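# Flip the long sand core end for end in its mould

## Task

Reverse the long sand core lying in the mould so its ends swap places, leaving its rounded nose resting in the half-round notch and the core fully seated in its seat; finish with both grippers released from it.

## Robot and tools

Robot: two 6-joint arms, left_arm and right_arm, each with a parallel gripper. The names are just labels, not image sides. In the shared scene frame the origin sits on the table top midway between the arms, +z is up, +x reaches out over the table, and left_arm lies toward +y.

Gripper geometry: the fingers extend along the gripper's +z axis and close along its y axis. The reported end_effector_position is the spot between the finger pads, roughly 1 cm short of the fingertips. The printed hand position may be off from the true one, more so when the arm is stretched far.

execute_actions takes "actions", a list holding either nothing, one action, or one wait, plus an optional "pictures" boolean (images come by default). An empty list sends nothing and just reports the state. An action is {"rows": [...], "steps": n} with n from 1 to 15 (default 15); each control step is 1/30 s. Each row is used for one step; if there are fewer rows than steps the final row repeats. A wait is {"steps": n} with n up to 300 and no rows; it returns once that many steps have elapsed since the previous result, counting your thinking and writing time. A refused call moves nothing.

Row layout: one flat list of 14 numbers, each in [-1, 1], covering both arms every time. Positions 1-6 are left_arm joint offsets (waist, shoulder, elbow, wrist pitch, wrist yaw, wrist roll), position 7 is left gripper opening; positions 8-14 repeat that for right_arm. Joint values are offsets, not poses: they are measured from the joint angles in the most recent result that listed them (before any such result, or in later calls of the same reply, from where the arm stands when the action begins), never from the previous row. Scale: 1.0 equals 1.202 rad for the waist, 1.258 shoulder, 1.238 elbow, 2.073 wrist pitch, 2.022 wrist yaw and 2.022 wrist roll. Joint ranges in radians: waist -2.618 to 3.054, shoulder 0.000 to 3.142, elbow 0.000 to 3.142, wrist pitch -1.571 to 1.571, wrist yaw -1.571 to 1.571, wrist roll -2.094 to 2.094. A request more than 0.036 rad beyond a stated end is refused; real ends may differ by up to 0.036 rad, and overshooting requests are clipped to the real end, sometimes reported as "joint sent to its limit" (possibly about an earlier action). Absence of that line proves nothing.

Gripper opening is absolute, not an offset: +1 fully open, -1 closed. Away from the extremes, the fingers go to where grip_measured would read the commanded value. grip_measured reports finger opening on that same scale; each gripper may read up to about 1 mm off, consistently. To hold something, command roughly 0.03 below its grip_measured; a smaller margin holds more gently. Pad force tops out near 50-62 N (lower on some grippers, lower for parts under about 2 mm thick), with a brief spike on first contact.

Motion: joint targets are kept within a fixed lead of measured angles per step (0.202 rad waist, 0.258 shoulder, 0.238 elbow, 0.573 wrist pitch, 0.522 wrist yaw and roll), and all joint targets of an arm are scaled back if they would put the gripper over 70 mm from where it is. Large moves therefore take several actions. All-zero offsets are not a pause: they pull the arm back to the reference angles, and arms can sag under them. To keep an arm still, in a reply's first call send offsets that return it to the angles you want, then zeros in that reply's later calls, enlarging the correction if a joint keeps falling short. Between calls the arms keep heading for the last row's target until everything nearly stops or a step is HELD; then only a new action moves them further. Fingers still in motion keep moving. The simulation runs on while you think.

Result lines: state line gives each gripper's position (m) and orientation quaternion (w,x,y,z). Joint positions and Joint velocities list each arm's six joints (rad, rad/s) then pad gap (m; 0.094 when fully open). Joint torques are total drive outputs with offsets and noise, nonzero even unloaded. "joint command not followed" means the clearance check altered or blocked joint targets on some steps. HELD marks steps where your row was partly or wholly not sent. MOTOR HOT appears from 75 °C; at 90 °C that arm halts for 10 s, and at 100 °C the arm and gripper go limp and fall (OVER-TEMPERATURE FAULT). Holding loads heats motors, so avoid long static loaded holds. Occasional brief tugs on held parts or pushes on loose ones are disturbances to recover from.

zoom_image: {"camera": one of cam_high, cam_low, cam_left_wrist, cam_right_wrist, "region": [x0, y0, x1, y1]} in pixels of that camera's 504x504 image, top-left origin, region at most 504 by 504. Calibration (intrinsics, distortion, T_world_to_cam) is given per camera; cam_high and cam_low are fixed, wrist cameras follow their arms, and all may be off by small amounts.

finished_scene: {"scene": current scene number}; irreversible, grades the current scene, and the goal must still hold. Ending a reply with no tool call stops everything.

Avoid: knocking anything off the table, dropping or slipping the core, slamming, hard pushes into the mould, and letting the two arms collide or press on each other. Smooth, economical motion is preferred.

Each tool is called after "Emit:" as a command line: name --argument value for each argument, lists and objects as JSON in quotes; but a table of rows of numbers goes row by row, as --pt "numbers of a row", without its own name.

## Session

Emit:
execute_actions --actions '[]'

Scene clock: 0.00 s of 5200.00 s.
left_arm: end_effector_position=(+0.0738, +0.0126, +0.0998) grip_measured=+1.000 end_effector_quat_wxyz=(-0.257, -0.285, +0.915, -0.125) | right_arm: end_effector_position=(+0.1601, -0.1132, +0.2588) grip_measured=+1.000 end_effector_quat_wxyz=(+0.536, -0.246, +0.797, +0.128)
Joint positions: left_arm=[-1.064  1.826  1.364 -0.995  0.57  -1.631  0.094] | right_arm=[ 1.094  0.759  0.771 -0.527  0.65   0.265  0.094]
Joint velocities: left_arm=[ 0.002 -0.002 -0.007  0.022 -0.066 -0.007  0.   ] | right_arm=[-0.017  0.012  0.002 -0.051  0.022 -0.081  0.   ]
Joint torques (N m, as the arm reports them, + toward a larger angle): no reading
Motor temperatures (°C, as the motors report them): left_arm=[26 25 27 25 28 26] | right_arm=[27 27 26 29 27 25]

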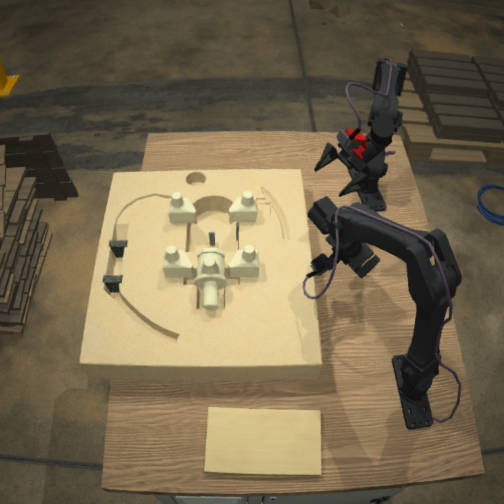

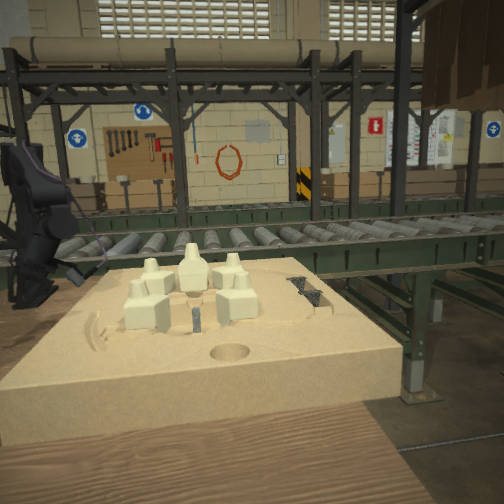

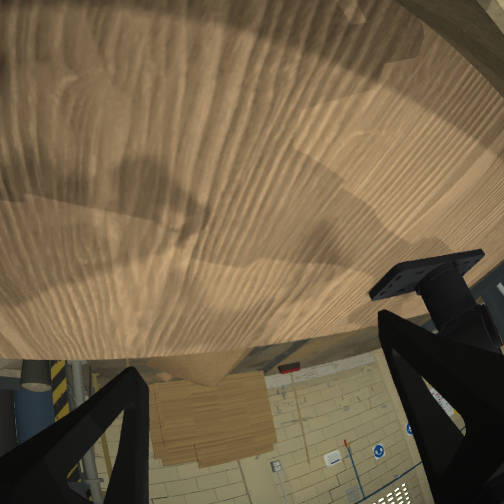

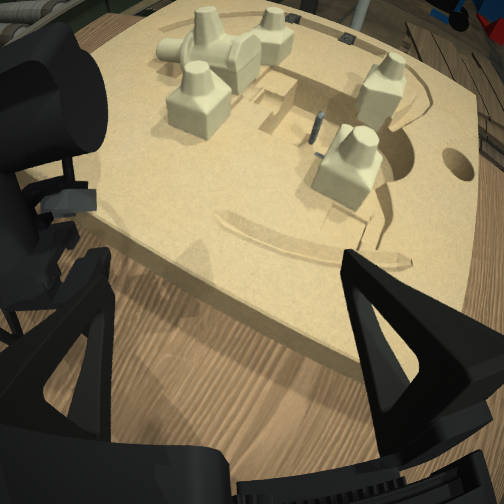

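Emit:
zoom_image --camera "cam_high" --region '[140, 170, 300, 330]'

Emit:
zoom_image --camera "cam_right_wrist" --region '[140, 0, 360, 220]'

Emit:
zoom_image --camera "cam_low" --region '[110, 220, 280, 350]'

Region (140, 170, 300, 330) of cam_high's 504x504 image, scaled by 3.150, with more detail than that image has.

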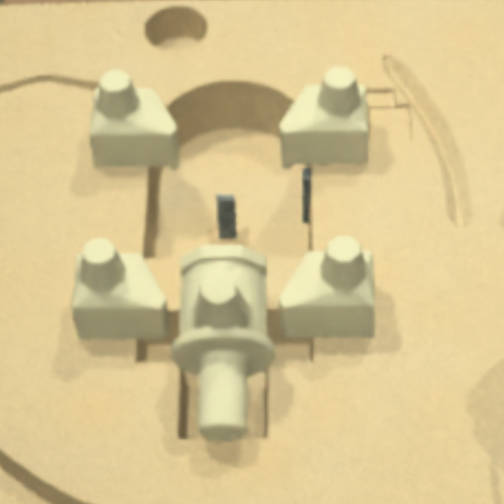

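Region (140, 0, 360, 220) of cam_right_wrist's 504x504 image, scaled by 2.291, with more detail than that image has.

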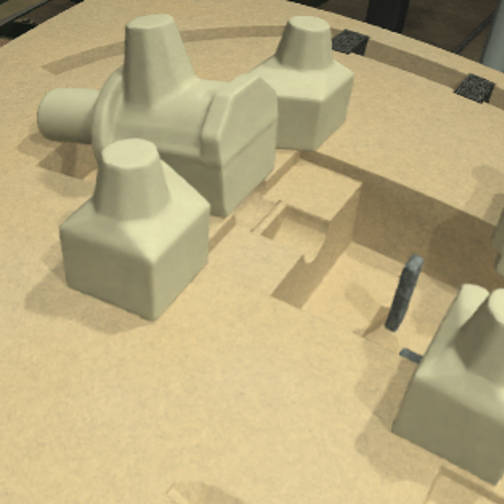

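Region (110, 220, 280, 350) of cam_low's 504x504 image, scaled by 2.965, with more detail than that image has; it fills the top 385 rows of this view, and the rest is white.

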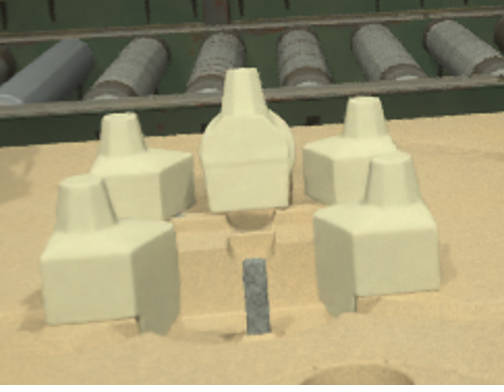

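Emit:
execute_actions --actions '[{"rows":[[0,-0.2,0.3,-0.2,-0.28,0,1,-0.9,-0.4,-0.3,0,0,0,1]]}]' --pictures false

Emit:
execute_actions --actions '[{"steps":40}]' --pictures false

Emit:
execute_actions --actions '[{"rows":[[0.58,0.4,0.5,-0.07,0,0,1,-0.5,0,0,0,0,0,1]]}]' --pictures false

Emit:
execute_actions --actions '[{"steps":50}]'

Scene clock: 6.27 s of 5200.00 s.
left_arm: end_effector_position=(+0.1362, +0.0731, +0.2562) grip_measured=+1.000 end_effector_quat_wxyz=(+0.023, -0.300, +0.933, -0.197) | right_arm: end_effector_position=(+0.1958, -0.3757, +0.1981) grip_measured=+1.000 end_effector_quat_wxyz=(+0.576, +0.176, +0.789, -0.118)
Joint positions: left_arm=[-1.066  1.553  1.732 -1.355  0.057 -1.631  0.094] | right_arm=[ 0.103  0.269  0.4   -0.527  0.646  0.264  0.094]
Joint velocities: left_arm=[ 0.007 -0.012 -0.012 -0.33  -0.315 -0.007  0.   ] | right_arm=[-1.756  0.007 -0.017 -0.066  0.007  0.051  0.   ]
Joint torques (N m, as the arm reports them, + toward a larger angle): left_arm=[ 0.14 -4.22  5.87  1.03 -0.08 -0.04] | right_arm=[ 1.33  0.58  8.17  1.59  0.17 -0.01]
Motor temperatures (°C, as the motors report them): left_arm=[26 26 28 26 28 26] | right_arm=[27 27 27 30 27 25]
Steps of this call (steps 1 to 90: nothing new was sent; then 2.77 s passed at rest; steps 91 to 105: all 15 steps of this action). Readings (joint positions):
91: left_arm=[-1.065 1.821 1.378 -1.019 0.534 -1.631] | right_arm=[1.072 0.735 0.744 -0.501 0.639 0.263]
92: left_arm=[-1.066 1.813 1.400 -1.065 0.480 -1.631] | right_arm=[1.017 0.676 0.685 -0.476 0.634 0.263]
94: left_arm=[-1.066 1.770 1.459 -1.137 0.383 -1.631] | right_arm=[0.893 0.524 0.555 -0.482 0.639 0.263]
98: left_arm=[-1.066 1.671 1.620 -1.241 0.226 -1.631] | right_arm=[0.606 0.280 0.402 -0.535 0.644 0.264]
105: the state above

Scene clock: 7.60 s of 5200.00 s.
left_arm: end_effector_position=(+0.1380, +0.0833, +0.2452) grip_measured=+1.000 end_effector_quat_wxyz=(+0.033, -0.306, +0.938, -0.160) | right_arm: end_effector_position=(+0.1902, -0.3951, +0.1984) grip_measured=+1.000 end_effector_quat_wxyz=(+0.571, +0.212, +0.780, -0.145)
Joint positions: left_arm=[-1.066  1.574  1.732 -1.4    0.018 -1.631  0.094] | right_arm=[ 0.017  0.269  0.4   -0.527  0.651  0.264  0.094]
Joint velocities: left_arm=[-0.002 -0.002 -0.007  0.037 -0.037 -0.051  0.   ] | right_arm=[ 0.002  0.017  0.012  0.022  0.022 -0.051  0.   ]
Joint torques (N m, as the arm reports them, + toward a larger angle): left_arm=[ 0.16 -5.93  5.9   0.85 -0.15 -0.04] | right_arm=[-0.42  0.68  8.21  1.62  0.16  0.  ]
Motor temperatures (°C, as the motors report them): left_arm=[26 26 28 26 28 26] | right_arm=[27 27 27 30 27 25]
Steps of this call (steps 1 to 30: the robot went on to your last target; steps 31 to 40: nothing new was sent). Readings (joint positions):
1: left_arm=[-1.066 1.556 1.732 -1.367 0.049 -1.631] | right_arm=[0.055 0.269 0.400 -0.527 0.649 0.264]
2: left_arm=[-1.066 1.561 1.732 -1.376 0.042 -1.631] | right_arm=[0.029 0.269 0.400 -0.527 0.651 0.264]
4: left_arm=[-1.066 1.569 1.732 -1.386 0.033 -1.631] | right_arm=[0.017 0.269 0.400 -0.527 0.651 0.264]
8: left_arm=[-1.066 1.574 1.732 -1.395 0.024 -1.631] | right_arm=[0.017 0.269 0.400 -0.527 0.651 0.264]
40: the state above
All arms were judged still, so your last target was given up. Only a new action makes them travel on or press farther. Fingers that are still opening or closing keep moving.

Scene clock: 8.10 s of 5200.00 s.
left_arm: end_effector_position=(+0.3872, +0.2245, +0.2012) grip_measured=+1.000 end_effector_quat_wxyz=(+0.056, -0.609, +0.784, -0.107) | right_arm: end_effector_position=(+0.1143, -0.5020, +0.1993) grip_measured=+1.000 end_effector_quat_wxyz=(+0.505, +0.431, +0.683, -0.306)
Joint positions: left_arm=[-0.376  2.131  2.3   -1.499  0.029 -1.631  0.094] | right_arm=[-0.579  0.269  0.4   -0.522  0.651  0.263  0.094]
Joint velocities: left_arm=[ 1.053 -0.09   0.291 -0.212 -0.227 -0.022  0.   ] | right_arm=[-0.002 -0.012 -0.007 -0.081 -0.022  0.037  0.   ]
Joint torques (N m, as the arm reports them, + toward a larger angle): left_arm=[ -5.   -14.33   8.2    0.67   0.23  -0.02] | right_arm=[-0.37  1.56  8.24  1.59  0.18  0.  ]
Motor temperatures (°C, as the motors report them): left_arm=[26 26 28 26 28 26] | right_arm=[27 27 27 31 27 25]
Steps of this call (steps 1 to 15: all 15 steps of this action). Readings (joint positions):
1: left_arm=[-1.048 1.601 1.767 -1.436 0.029 -1.631] | right_arm=[-0.009 0.269 0.400 -0.525 0.642 0.263]
2: left_arm=[-1.010 1.652 1.842 -1.481 0.038 -1.631] | right_arm=[-0.077 0.269 0.400 -0.524 0.639 0.263]
4: left_arm=[-0.909 1.771 1.974 -1.491 0.038 -1.631] | right_arm=[-0.223 0.269 0.400 -0.522 0.641 0.263]
8: left_arm=[-0.719 2.014 2.201 -1.493 0.040 -1.631] | right_arm=[-0.505 0.269 0.400 -0.522 0.645 0.263]
15: the state above

Scene clock: 9.77 s of 5200.00 s.
left_arm: end_effector_position=(+0.3803, +0.2299, +0.2213) grip_measured=+1.000 end_effector_quat_wxyz=(+0.065, -0.610, +0.781, -0.115) | right_arm: end_effector_position=(+0.1143, -0.5020, +0.1993) grip_measured=+1.000 end_effector_quat_wxyz=(+0.505, +0.431, +0.683, -0.306)
Joint positions: left_arm=[-0.371  2.098  2.328 -1.536  0.024 -1.631  0.094] | right_arm=[-0.579  0.269  0.4   -0.522  0.651  0.263  0.094]
Joint velocities: left_arm=[-0.012 -0.002 -0.002 -0.081  0.095  0.007  0.   ] | right_arm=[-0.002 -0.002 -0.007 -0.081 -0.022  0.007  0.   ]
Joint torques (N m, as the arm reports them, + toward a larger angle): left_arm=[  0.2  -11.74   7.22   0.77  -0.06  -0.02] | right_arm=[-0.4   1.54  8.24  1.59  0.17 -0.01]
Motor temperatures (°C, as the motors report them): left_arm=[26 27 28 26 28 26] | right_arm=[27 27 27 31 27 25]
Steps of this call (steps 1 to 30: the robot went on to your last target; steps 31 to 50: nothing new was sent). Readings (joint positions):
1: left_arm=[-0.346 2.128 2.309 -1.505 0.022 -1.631] | right_arm=[-0.579 0.269 0.400 -0.522 0.651 0.263]
2: left_arm=[-0.329 2.122 2.315 -1.509 0.016 -1.631] | right_arm=[-0.579 0.269 0.400 -0.522 0.651 0.263]
4: left_arm=[-0.325 2.110 2.322 -1.518 0.012 -1.631] | right_arm=[-0.579 0.269 0.400 -0.522 0.651 0.263]
8: left_arm=[-0.361 2.098 2.328 -1.529 0.018 -1.631] | right_arm=[-0.579 0.269 0.400 -0.522 0.651 0.263]
50: the state above
All arms were judged still, so your last target was given up. Only a new action makes them travel on or press farther. Fingers that are still opening or closing keep moving.
camera_calibration (this result's frames):
cam_left_wrist: T_world_to_cam=[[0.825323, -0.484879, 0.28937, -0.262003], [-0.564103, -0.730805, 0.384334, 0.336758], [0.0251183, -0.480434, -0.876671, 0.401983], [0, 0, 0, 1]] pos_world=[0.396106, 0.312191, 0.298796]
cam_right_wrist: T_world_to_cam=[[-0.935822, -0.347664, -0.058028, -0.0650117], [-0.270144, 0.813198, -0.515491, 0.556094], [0.226406, -0.466732, -0.854928, 0.0291508], [0, 0, 0, 1]] pos_world=[0.0827862, -0.461211, 0.307811]

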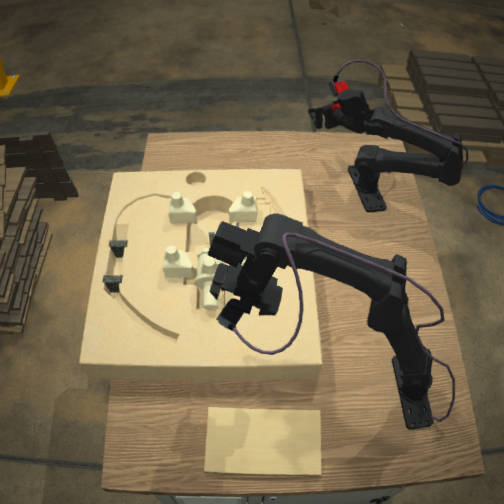

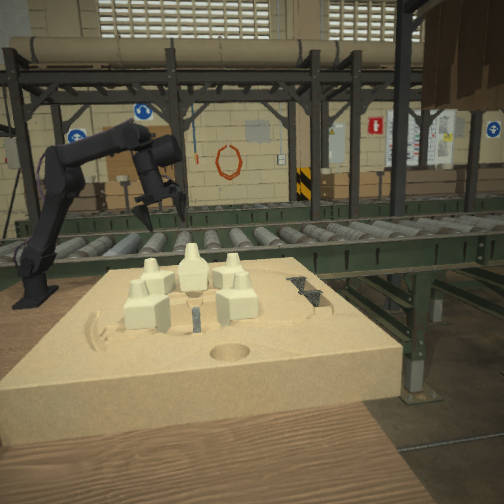

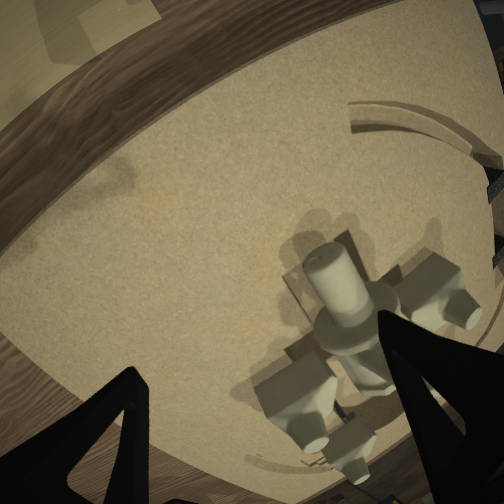

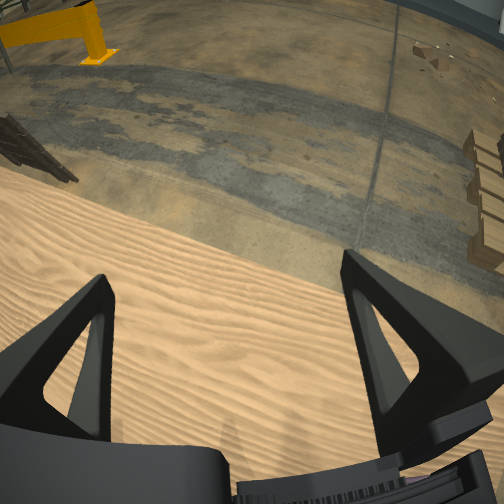

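Emit:
execute_actions --actions '[{"rows":[[-0.05,0.0,0,0.234,-0.012,0.8,0.4,0,0,0,0,0,0,1],[-0.05,0.0,0,0.234,-0.012,0.8,0.4,0,0,0,0,0,0,1],[-0.05,0.0,0,0.234,-0.012,0.8,0.4,0,0,0,0,0,0,1],[-0.05,0.0,0,0.234,-0.012,0.8,0.4,0,0,0,0,0,0,1],[-0.05,0.0,0,0.234,-0.012,0.8,0.4,0,0,0,0,0,0,1],[-0.05,0.0,0,0.234,-0.012,0.8,0.4,0,0,0,0,0,0,1],[-0.05,0.0,0,0.234,-0.012,0.8,0.4,0,0,0,0,0,0,1],[-0.07,0.02,0,0.234,-0.012,0.8,0.4,0,0,0,0,0,0,1],[-0.08,0.04,0,0.234,-0.012,0.8,0.4,0,0,0,0,0,0,1],[-0.1,0.07,-0.03,0.234,-0.012,0.806,0.4,0,0,0,0,0,0,1]]}]' --pictures false

Emit:
execute_actions --actions '[{"steps":40}]'

Scene clock: 14.70 s of 5200.00 s.
left_arm: end_effector_position=(+0.4619, +0.1386, +0.2222) grip_measured=+0.402 end_effector_quat_wxyz=(+0.286, +0.070, +0.950, -0.107) | right_arm: end_effector_position=(+0.1144, -0.5020, +0.1995) grip_measured=+1.000 end_effector_quat_wxyz=(+0.505, +0.431, +0.682, -0.306)
Joint positions: left_arm=[-0.491  2.18   2.302 -1.071  0.006 -0.276  0.066] | right_arm=[-0.579  0.269  0.4   -0.521  0.651  0.263  0.094]
Joint velocities: left_arm=[-0.139  0.398 -0.183 -0.007  0.081  1.81   0.   ] | right_arm=[-0.012  0.002 -0.007 -0.037 -0.066  0.037  0.   ]
Joint torques (N m, as the arm reports them, + toward a larger angle): left_arm=[  0.76 -12.98   6.06   1.46  -0.07  -0.01] | right_arm=[-0.02  1.54  8.24  1.63  0.16 -0.02]
Motor temperatures (°C, as the motors report them): left_arm=[26 28 28 26 28 26] | right_arm=[27 27 28 32 27 25]
Steps of this call (steps 1 to 90: nothing new was sent; then 1.43 s passed at rest; steps 91 to 105: all 15 steps of this action). Readings (joint positions):
91: left_arm=[-0.374 2.098 2.326 -1.511 0.021 -1.576] | right_arm=[-0.579 0.269 0.400 -0.521 0.651 0.263]
92: left_arm=[-0.380 2.098 2.325 -1.448 0.017 -1.492] | right_arm=[-0.579 0.269 0.400 -0.521 0.651 0.263]
94: left_arm=[-0.400 2.102 2.325 -1.307 0.013 -1.302] | right_arm=[-0.579 0.269 0.400 -0.521 0.651 0.263]
98: left_arm=[-0.435 2.105 2.325 -1.150 0.013 -0.914] | right_arm=[-0.579 0.269 0.400 -0.521 0.651 0.263]
105: the state above

Scene clock: 16.03 s of 5200.00 s.
left_arm: end_effector_position=(+0.4629, +0.1361, +0.1985) grip_measured=+0.402 end_effector_quat_wxyz=(+0.277, +0.200, +0.938, -0.063) | right_arm: end_effector_position=(+0.1144, -0.5020, +0.1995) grip_measured=+1.000 end_effector_quat_wxyz=(+0.505, +0.431, +0.682, -0.306)
Joint positions: left_arm=[-0.495  2.213  2.284 -1.066  0.003 -0.007  0.066] | right_arm=[-0.579  0.269  0.4   -0.521  0.651  0.263  0.094]
Joint velocities: left_arm=[-0.012  0.002 -0.012  0.022 -0.037 -0.007  0.   ] | right_arm=[-0.007 -0.007 -0.002 -0.037 -0.037 -0.095  0.   ]
Joint torques (N m, as the arm reports them, + toward a larger angle): left_arm=[  0.3  -13.89   6.73   1.37  -0.04   0.01] | right_arm=[-0.03  1.53  8.22  1.63  0.16 -0.02]
Motor temperatures (°C, as the motors report them): left_arm=[26 28 28 26 28 26] | right_arm=[27 27 28 32 27 25]
Steps of this call (steps 1 to 30: the robot went on to your last target; steps 31 to 40: nothing new was sent). Readings (joint positions):
1: left_arm=[-0.494 2.193 2.296 -1.071 0.006 -0.222] | right_arm=[-0.579 0.269 0.400 -0.521 0.651 0.263]
2: left_arm=[-0.496 2.203 2.291 -1.071 0.006 -0.178] | right_arm=[-0.579 0.269 0.400 -0.521 0.651 0.263]
4: left_arm=[-0.495 2.215 2.284 -1.071 0.006 -0.116] | right_arm=[-0.579 0.269 0.400 -0.521 0.651 0.263]
8: left_arm=[-0.495 2.213 2.284 -1.066 0.005 -0.052] | right_arm=[-0.579 0.269 0.400 -0.521 0.651 0.263]
40: the state above
All arms were judged still, so your last target was given up. Only a new action makes them travel on or press farther. Fingers that are still opening or closing keep moving.
camera_calibration (this result's frames):
cam_left_wrist: T_world_to_cam=[[-0.620366, -0.775192, -0.119259, 0.420825], [-0.768381, 0.63119, -0.105783, 0.330001], [0.157277, 0.0260124, -0.987212, 0.226629], [0, 0, 0, 1]] pos_world=[0.478988, 0.112032, 0.308827]
cam_right_wrist: T_world_to_cam=[[-0.935781, -0.347682, -0.0585722, -0.0648641], [-0.269785, 0.813038, -0.515931, 0.556173], [0.227001, -0.466997, -0.854625, 0.0289924], [0, 0, 0, 1]] pos_world=[0.082767, -0.461203, 0.307926]

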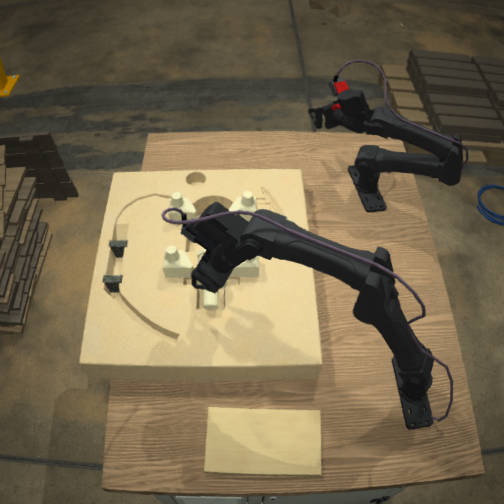

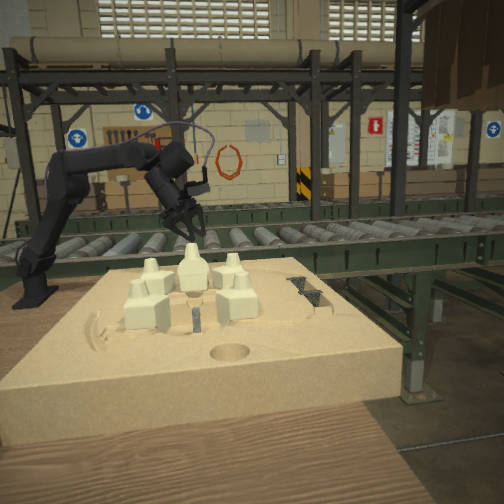

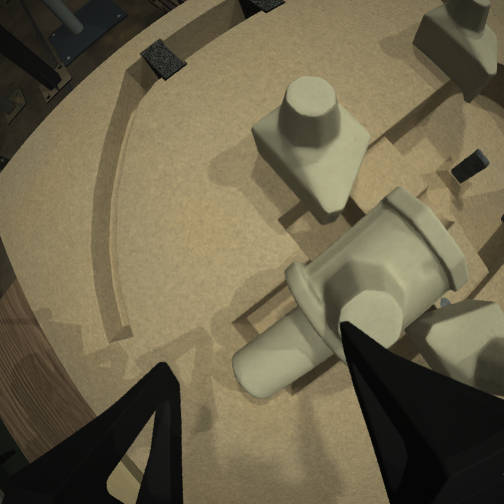

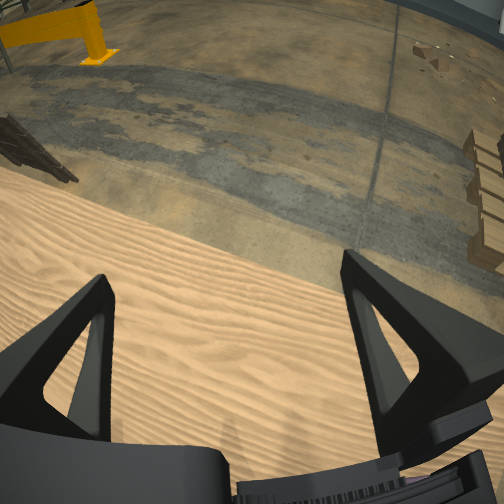

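Emit:
execute_actions --actions '[]'

Scene clock: 16.77 s of 5200.00 s.
left_arm: end_effector_position=(+0.4629, +0.1361, +0.1985) grip_measured=+0.402 end_effector_quat_wxyz=(+0.277, +0.200, +0.938, -0.063) | right_arm: end_effector_position=(+0.1144, -0.5020, +0.1995) grip_measured=+1.000 end_effector_quat_wxyz=(+0.505, +0.431, +0.682, -0.306)
Joint positions: left_arm=[-0.495  2.213  2.284 -1.066  0.003 -0.007  0.066] | right_arm=[-0.579  0.269  0.4   -0.521  0.651  0.263  0.094]
Joint velocities: left_arm=[-0.002  0.002 -0.002 -0.11  -0.022 -0.022  0.001] | right_arm=[-0.007 -0.002 -0.012  0.051  0.037  0.022  0.   ]
Joint torques (N m, as the arm reports them, + toward a larger angle): left_arm=[  0.32 -13.94   6.72   1.37  -0.05   0.02] | right_arm=[-0.03  1.54  8.25  1.63  0.17 -0.01]
Motor temperatures (°C, as the motors report them): left_arm=[26 29 28 26 28 26] | right_arm=[27 27 28 32 27 25]
Steps of this call (steps 1 to 22: nothing new was sent). Readings (joint positions):
1: left_arm=[-0.495 2.213 2.284 -1.066 0.003 -0.007] | right_arm=[-0.579 0.269 0.400 -0.521 0.651 0.263]
2: left_arm=[-0.495 2.213 2.284 -1.066 0.003 -0.007] | right_arm=[-0.579 0.269 0.400 -0.521 0.651 0.263]
4: left_arm=[-0.495 2.213 2.284 -1.066 0.003 -0.007] | right_arm=[-0.579 0.269 0.400 -0.521 0.651 0.263]
8: left_arm=[-0.495 2.213 2.284 -1.066 0.003 -0.007] | right_arm=[-0.579 0.269 0.400 -0.521 0.651 0.263]
22: the state above
camera_calibration (this result's frames):
cam_left_wrist: T_world_to_cam=[[-0.620366, -0.775192, -0.119259, 0.420825], [-0.768381, 0.63119, -0.105783, 0.330001], [0.157277, 0.0260124, -0.987212, 0.226629], [0, 0, 0, 1]] pos_world=[0.478988, 0.112032, 0.308827]
cam_right_wrist: T_world_to_cam=[[-0.935781, -0.347682, -0.0585722, -0.0648641], [-0.269785, 0.813038, -0.515931, 0.556173], [0.227001, -0.466997, -0.854625, 0.0289924], [0, 0, 0, 1]] pos_world=[0.082767, -0.461203, 0.307926]

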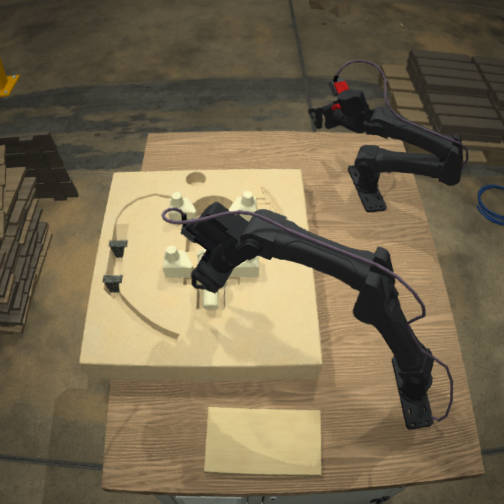

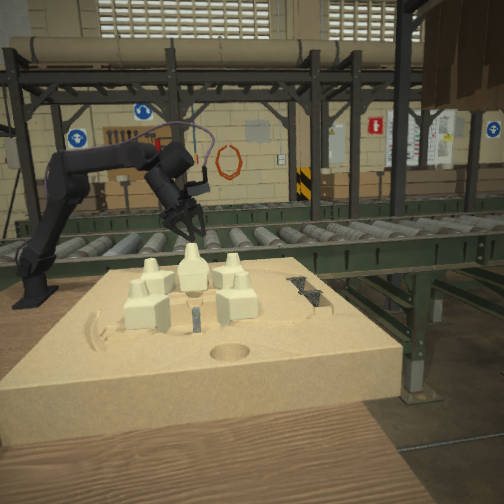

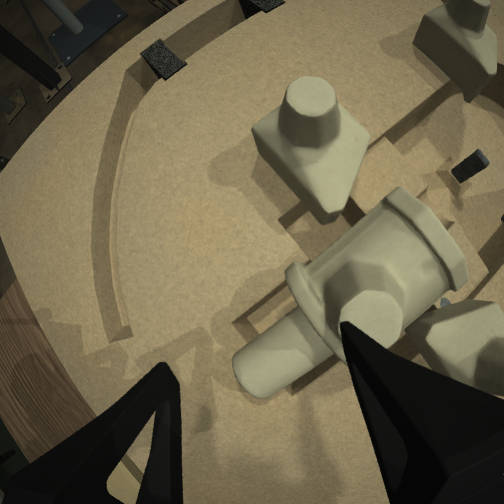

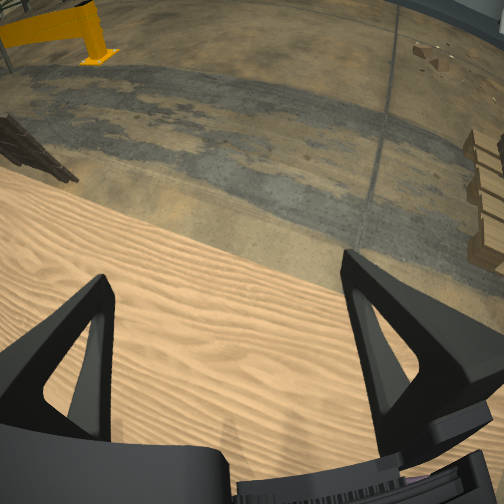

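Emit:
execute_actions --actions '[{"rows":[[-0.045,-0.02,0.0,0.01,0,0,0.6,0,0,0,0,0,0,1]]}]'

Emit:
zoom_image --camera "cam_low" --region '[110, 170, 280, 320]'

Scene clock: 19.27 s of 5200.00 s.
left_arm: end_effector_position=(+0.4512, +0.1066, +0.2005) grip_measured=+0.598 end_effector_quat_wxyz=(+0.281, +0.226, +0.930, -0.071) | right_arm: end_effector_position=(+0.1144, -0.5020, +0.1996) grip_measured=+1.000 end_effector_quat_wxyz=(+0.505, +0.431, +0.682, -0.306)
Joint positions: left_arm=[-0.553  2.213  2.284 -1.054  0.002 -0.007  0.075] | right_arm=[-0.579  0.269  0.4   -0.521  0.651  0.263  0.094]
Joint velocities: left_arm=[-0.002 -0.007  0.002 -0.066 -0.007 -0.007 -0.   ] | right_arm=[-0.007  0.007 -0.017  0.022 -0.022 -0.066  0.   ]
Joint torques (N m, as the arm reports them, + toward a larger angle): left_arm=[  0.37 -13.71   6.11   1.33   0.02  -0.04] | right_arm=[-0.01  1.55  8.23  1.63  0.17 -0.02]
Motor temperatures (°C, as the motors report them): left_arm=[26 29 28 27 28 26] | right_arm=[27 27 28 32 27 25]
Steps of this call (steps 1 to 60: nothing new was sent; steps 61 to 75: all 15 steps of this action). Readings (joint positions):
61: left_arm=[-0.498 2.213 2.284 -1.066 0.002 -0.007] | right_arm=[-0.579 0.269 0.400 -0.521 0.651 0.263]
62: left_arm=[-0.503 2.213 2.284 -1.066 -0.000 -0.007] | right_arm=[-0.579 0.269 0.400 -0.521 0.651 0.263]
64: left_arm=[-0.521 2.213 2.284 -1.060 -0.002 -0.007] | right_arm=[-0.579 0.269 0.400 -0.521 0.651 0.263]
68: left_arm=[-0.549 2.213 2.284 -1.054 0.001 -0.007] | right_arm=[-0.579 0.269 0.400 -0.521 0.651 0.263]
75: the state above
camera_calibration (this result's frames):
cam_left_wrist: T_world_to_cam=[[-0.661921, -0.73932, -0.123555, 0.40669], [-0.730022, 0.67324, -0.117538, 0.320409], [0.17008, 0.0123966, -0.985352, 0.226538], [0, 0, 0, 1]] pos_world=[0.464573, 0.0821538, 0.311129]
cam_right_wrist: T_world_to_cam=[[-0.935761, -0.347691, -0.0588443, -0.0647904], [-0.269605, 0.812958, -0.516151, 0.556213], [0.227299, -0.46713, -0.854474, 0.0289132], [0, 0, 0, 1]] pos_world=[0.0827574, -0.461198, 0.307983]

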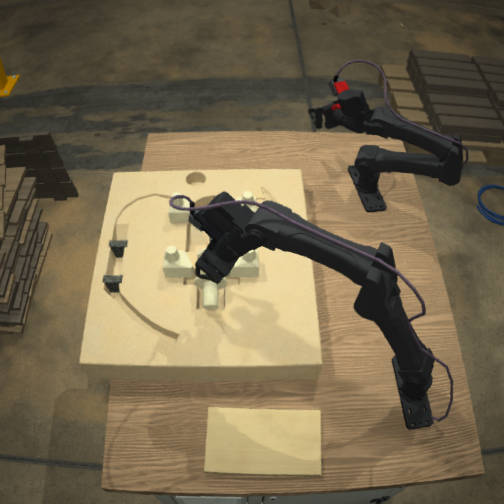

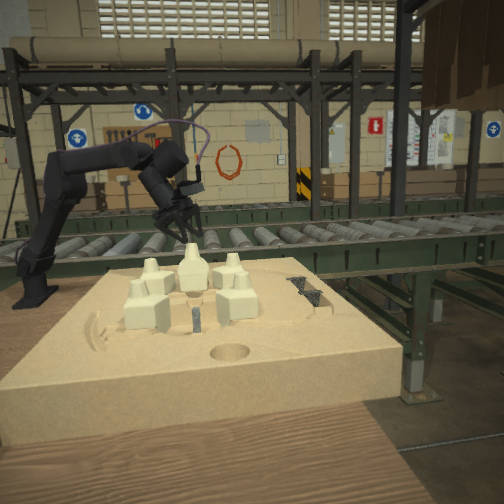

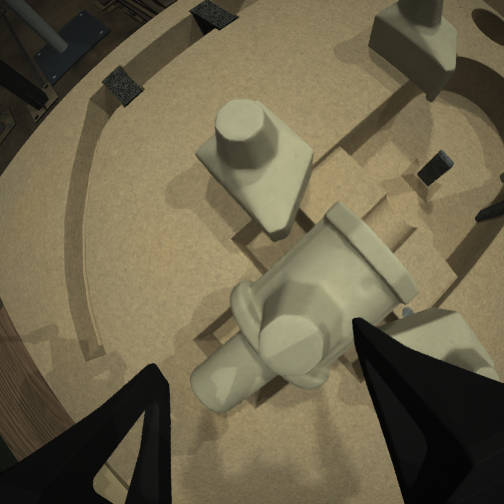

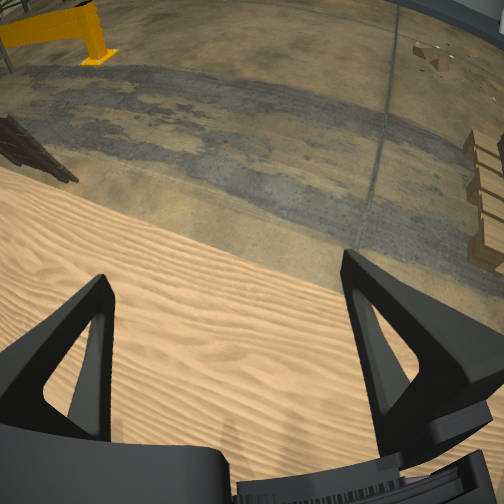

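Region (110, 170, 280, 320) of cam_low's 504x504 image, scaled by 2.965, with more detail than that image has; it fills the top 445 rows of this view, and the rest is white.

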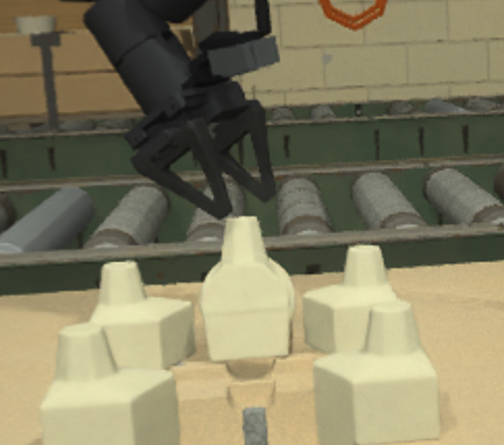

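Emit:
execute_actions --actions '[{"rows":[[-0.017,-0.02,0,0,0,0,0.4,0,0,0,0,0,0,1],[-0.017,-0.02,0,0,0,0,0.4,0,0,0,0,0,0,1],[-0.017,-0.02,0,0,0,0,0.4,0,0,0,0,0,0,1],[-0.017,-0.03,-0.03,0.02,0,0,0.4,0,0,0,0,0,0,1],[-0.017,-0.03,-0.05,0.03,0,0,0.4,0,0,0,0,0,0,1],[-0.017,-0.035,-0.07,0.04,0,0,0.4,0,0,0,0,0,0,1],[-0.017,-0.04,-0.09,0.05,0,0,0.4,0,0,0,0,0,0,1],[-0.017,-0.04,-0.11,0.06,0,0,0.4,0,0,0,0,0,0,1],[-0.017,-0.045,-0.13,0.07,0,0,0.4,0,0,0,0,0,0,1],[-0.017,-0.05,-0.15,0.08,0,0,0.4,0,0,0,0,0,0,1]]}]' --pictures false

Emit:
execute_actions --actions '[{"steps":15}]'

Emit:
zoom_image --camera "cam_low" --region '[110, 170, 280, 320]'

Scene clock: 21.93 s of 5200.00 s.
left_arm: end_effector_position=(+0.4406, +0.1026, +0.1597) grip_measured=+0.402 end_effector_quat_wxyz=(+0.258, +0.235, +0.935, -0.067) | right_arm: end_effector_position=(+0.1145, -0.5021, +0.1997) grip_measured=+1.000 end_effector_quat_wxyz=(+0.505, +0.431, +0.682, -0.306)
Joint positions: left_arm=[-0.568  2.183  2.094 -0.943  0.002 -0.007  0.066] | right_arm=[-0.579  0.269  0.4   -0.52   0.651  0.263  0.094]
Joint velocities: left_arm=[-0.002 -0.007  0.007  0.139 -0.022  0.007 -0.   ] | right_arm=[-0.022  0.002 -0.007 -0.007 -0.066  0.007  0.   ]
Joint torques (N m, as the arm reports them, + toward a larger angle): left_arm=[ -0.34 -14.33   6.57   1.51   0.    -0.03] | right_arm=[-0.02  1.56  8.23  1.63  0.16 -0.02]
Motor temperatures (°C, as the motors report them): left_arm=[26 30 28 27 28 26] | right_arm=[27 27 28 33 27 25]
Steps of this call (steps 1 to 15: the robot went on to your last target; steps 16 to 65: nothing new was sent; steps 66 to 80: all 15 steps of this action). Readings (joint positions):
66: left_arm=[-0.553 2.213 2.284 -1.054 0.002 -0.007] | right_arm=[-0.579 0.269 0.400 -0.520 0.651 0.263]
67: left_arm=[-0.554 2.213 2.284 -1.054 0.002 -0.007] | right_arm=[-0.579 0.269 0.400 -0.520 0.651 0.263]
69: left_arm=[-0.559 2.211 2.278 -1.050 0.002 -0.007] | right_arm=[-0.579 0.269 0.400 -0.520 0.651 0.263]
73: left_arm=[-0.568 2.191 2.200 -1.002 0.002 -0.007] | right_arm=[-0.579 0.269 0.400 -0.520 0.651 0.263]
80: the state above

Scene clock: 22.43 s of 5200.00 s.
left_arm: end_effector_position=(+0.4468, +0.0992, +0.1641) grip_measured=+0.402 end_effector_quat_wxyz=(+0.273, +0.234, +0.930, -0.071) | right_arm: end_effector_position=(+0.1145, -0.5021, +0.1997) grip_measured=+1.000 end_effector_quat_wxyz=(+0.505, +0.431, +0.682, -0.306)
Joint positions: left_arm=[-0.568  2.183  2.094 -0.91   0.002 -0.007  0.066] | right_arm=[-0.579  0.269  0.4   -0.52   0.651  0.263  0.094]
Joint velocities: left_arm=[ 0.002 -0.007  0.002  0.022  0.007 -0.081  0.   ] | right_arm=[-0.002 -0.017  0.002  0.007 -0.11   0.007  0.   ]
Joint torques (N m, as the arm reports them, + toward a larger angle): left_arm=[ -0.24 -14.29   6.68   1.4    0.    -0.03] | right_arm=[-0.03  1.55  8.24  1.63  0.16 -0.02]
Motor temperatures (°C, as the motors report them): left_arm=[26 30 28 27 28 26] | right_arm=[27 27 28 33 27 25]
Steps of this call (steps 1 to 15: the robot went on to your last target). Readings (joint positions):
1: left_arm=[-0.568 2.183 2.094 -0.938 0.002 -0.007] | right_arm=[-0.579 0.269 0.400 -0.520 0.651 0.263]
2: left_arm=[-0.568 2.183 2.094 -0.932 0.002 -0.007] | right_arm=[-0.579 0.269 0.400 -0.520 0.651 0.263]
4: left_arm=[-0.568 2.183 2.094 -0.921 0.002 -0.007] | right_arm=[-0.579 0.269 0.400 -0.520 0.651 0.263]
8: left_arm=[-0.568 2.183 2.094 -0.913 0.002 -0.007] | right_arm=[-0.579 0.269 0.400 -0.520 0.651 0.263]
15: the state above
camera_calibration (this result's frames):
cam_left_wrist: T_world_to_cam=[[-0.674825, -0.728116, -0.12024, 0.397916], [-0.720972, 0.685241, -0.103172, 0.31038], [0.157515, 0.017067, -0.987369, 0.197015], [0, 0, 0, 1]] pos_world=[0.461267, 0.0736816, 0.274395]
cam_right_wrist: T_world_to_cam=[[-0.93572, -0.347709, -0.0593885, -0.0646429], [-0.269245, 0.812798, -0.516592, 0.556292], [0.227895, -0.467395, -0.85417, 0.0287546], [0, 0, 0, 1]] pos_world=[0.0827382, -0.46119, 0.308098]

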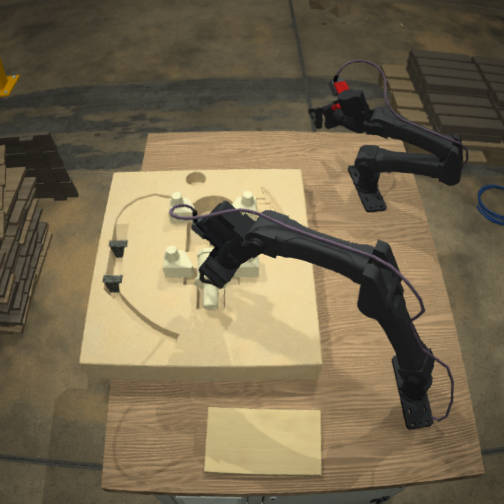

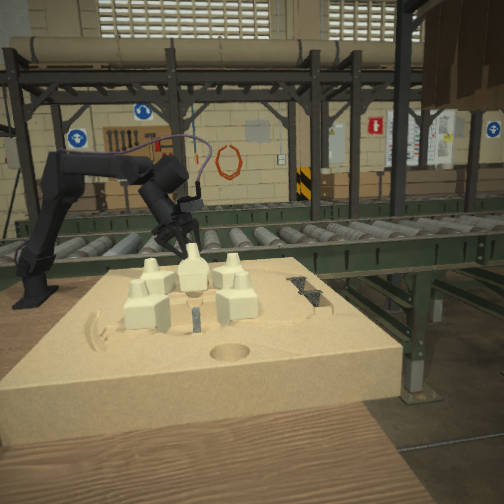

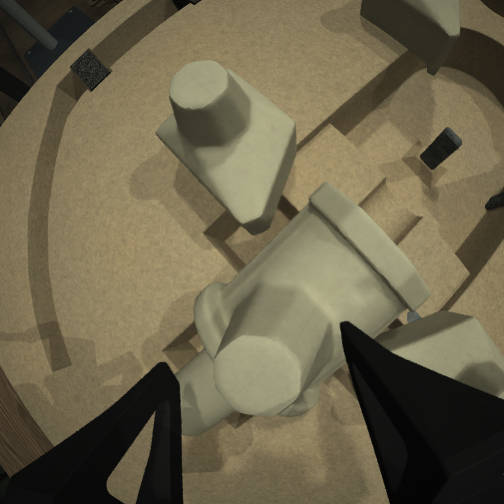

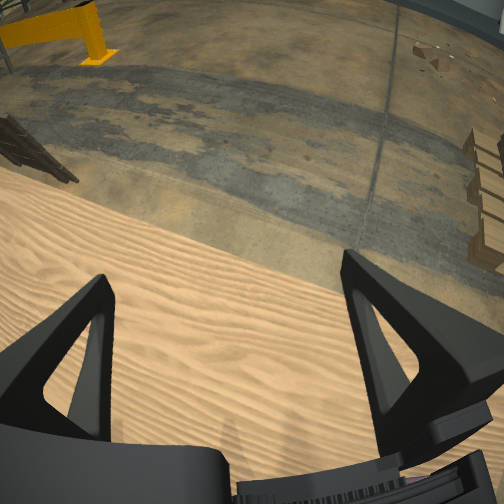

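Region (110, 170, 280, 320) of cam_low's 504x504 image, scaled by 2.965, with more detail than that image has; it fills the top 445 rows of this view, and the rest is white.

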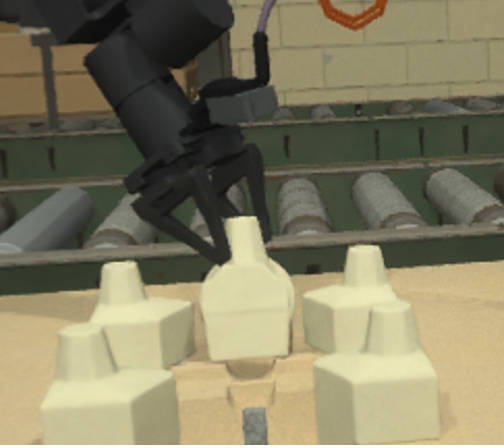

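Emit:
execute_actions --actions '[{"rows":[[-0.005,-0.01,0.01,0.02,0,0,0,0,0,0,0,0,0,1]]}]' --pictures false

Emit:
execute_actions --actions '[{"rows":[[0,-0.02,0.005,0,0,0,-0.45,0,0,0,0,0,0,1]]}]'

Scene clock: 23.93 s of 5200.00 s.
left_arm: end_effector_position=(+0.4480, +0.0938, +0.1665) grip_measured=+0.002 end_effector_quat_wxyz=(+0.281, +0.236, +0.927, -0.077) | right_arm: end_effector_position=(+0.1145, -0.5021, +0.1998) grip_measured=+1.000 end_effector_quat_wxyz=(+0.506, +0.431, +0.682, -0.306)
Joint positions: left_arm=[-0.574  2.183  2.094 -0.892  0.008 -0.007  0.047] | right_arm=[-0.579  0.269  0.4   -0.519  0.651  0.263  0.094]
Joint velocities: left_arm=[ 0.002  0.007  0.012 -0.022  0.022 -0.051 -0.   ] | right_arm=[-0.012  0.007 -0.002 -0.007 -0.022 -0.037  0.   ]
Joint torques (N m, as the arm reports them, + toward a larger angle): left_arm=[ -0.07 -12.83   7.42   1.46  -0.07  -0.02] | right_arm=[-0.03  1.54  8.24  1.63  0.16 -0.01]
Motor temperatures (°C, as the motors report them): left_arm=[26 30 28 27 28 26] | right_arm=[27 27 28 33 27 25]
Steps of this call (steps 1 to 15: the robot went on to your last target; steps 16 to 30: nothing new was sent; steps 31 to 45: all 15 steps of this action). Readings (joint positions):
31: left_arm=[-0.568 2.183 2.094 -0.908 0.002 -0.007] | right_arm=[-0.579 0.269 0.400 -0.520 0.651 0.263]
32: left_arm=[-0.569 2.183 2.094 -0.904 0.008 -0.007] | right_arm=[-0.579 0.269 0.400 -0.520 0.651 0.263]
34: left_arm=[-0.573 2.183 2.094 -0.903 0.010 -0.007] | right_arm=[-0.579 0.269 0.400 -0.519 0.651 0.263]
38: left_arm=[-0.574 2.183 2.094 -0.895 0.008 -0.007] | right_arm=[-0.579 0.269 0.400 -0.519 0.651 0.263]
45: the state above

Scene clock: 24.43 s of 5200.00 s.
left_arm: end_effector_position=(+0.4463, +0.0922, +0.1660) grip_measured=-0.240 end_effector_quat_wxyz=(+0.278, +0.239, +0.927, -0.080) | right_arm: end_effector_position=(+0.1146, -0.5021, +0.1999) grip_measured=+1.000 end_effector_quat_wxyz=(+0.506, +0.431, +0.682, -0.306)
Joint positions: left_arm=[-0.575  2.183  2.094 -0.896  0.016 -0.006  0.036] | right_arm=[-0.579  0.269  0.4   -0.519  0.651  0.263  0.094]
Joint velocities: left_arm=[-0.012  0.002 -0.007 -0.037 -0.007 -0.007  0.   ] | right_arm=[-0.022 -0.007  0.002 -0.066  0.037 -0.051  0.   ]
Joint torques (N m, as the arm reports them, + toward a larger angle): left_arm=[  0.1  -13.77   6.9    1.28  -0.08  -0.06] | right_arm=[-0.04  1.54  8.24  1.63  0.17 -0.02]
Motor temperatures (°C, as the motors report them): left_arm=[26 30 28 27 28 26] | right_arm=[27 27 28 33 27 25]
Steps of this call (steps 1 to 15: all 15 steps of this action). Readings (joint positions):
1: left_arm=[-0.574 2.183 2.094 -0.892 0.013 -0.007] | right_arm=[-0.579 0.269 0.400 -0.519 0.651 0.263]
2: left_arm=[-0.575 2.183 2.094 -0.893 0.016 -0.006] | right_arm=[-0.579 0.269 0.400 -0.519 0.651 0.263]
4: left_arm=[-0.575 2.183 2.094 -0.896 0.016 -0.006] | right_arm=[-0.579 0.269 0.400 -0.519 0.651 0.263]
8: left_arm=[-0.575 2.183 2.094 -0.896 0.016 -0.006] | right_arm=[-0.579 0.269 0.400 -0.519 0.651 0.263]
15: the state above
camera_calibration (this result's frames):
cam_left_wrist: T_world_to_cam=[[-0.685092, -0.719688, -0.112684, 0.395272], [-0.709731, 0.694295, -0.119313, 0.311744], [0.164104, -0.00176485, -0.986441, 0.197726], [0, 0, 0, 1]] pos_world=[0.459604, 0.0683792, 0.276781]
cam_right_wrist: T_world_to_cam=[[-0.935657, -0.347737, -0.0602048, -0.0644217], [-0.268705, 0.812557, -0.517251, 0.55641], [0.228787, -0.467792, -0.853713, 0.0285166], [0, 0, 0, 1]] pos_world=[0.0827091, -0.461177, 0.30827]

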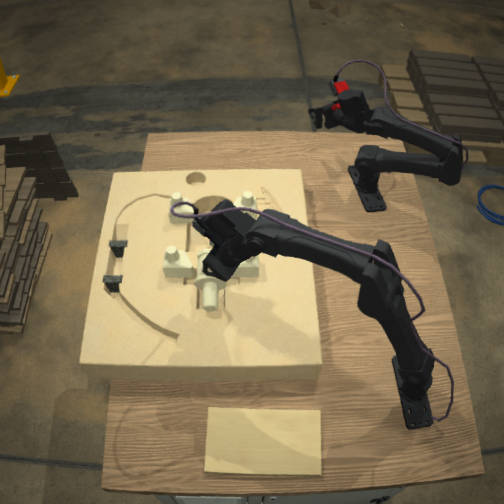

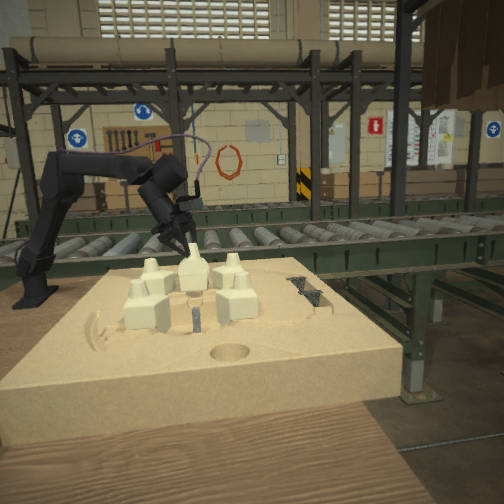

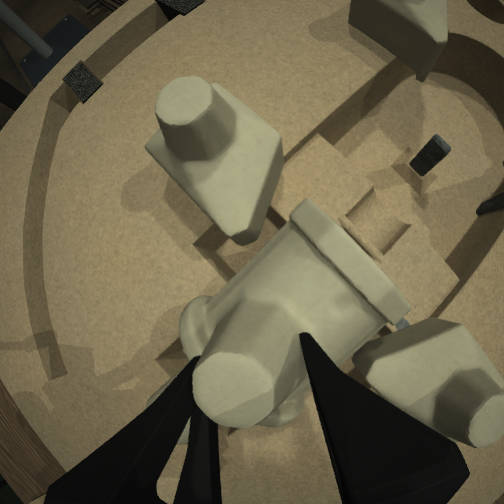

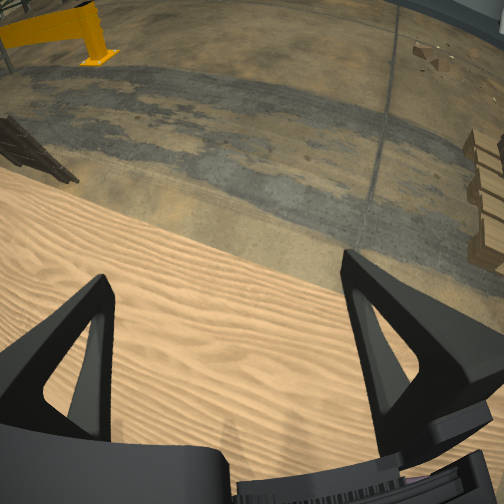

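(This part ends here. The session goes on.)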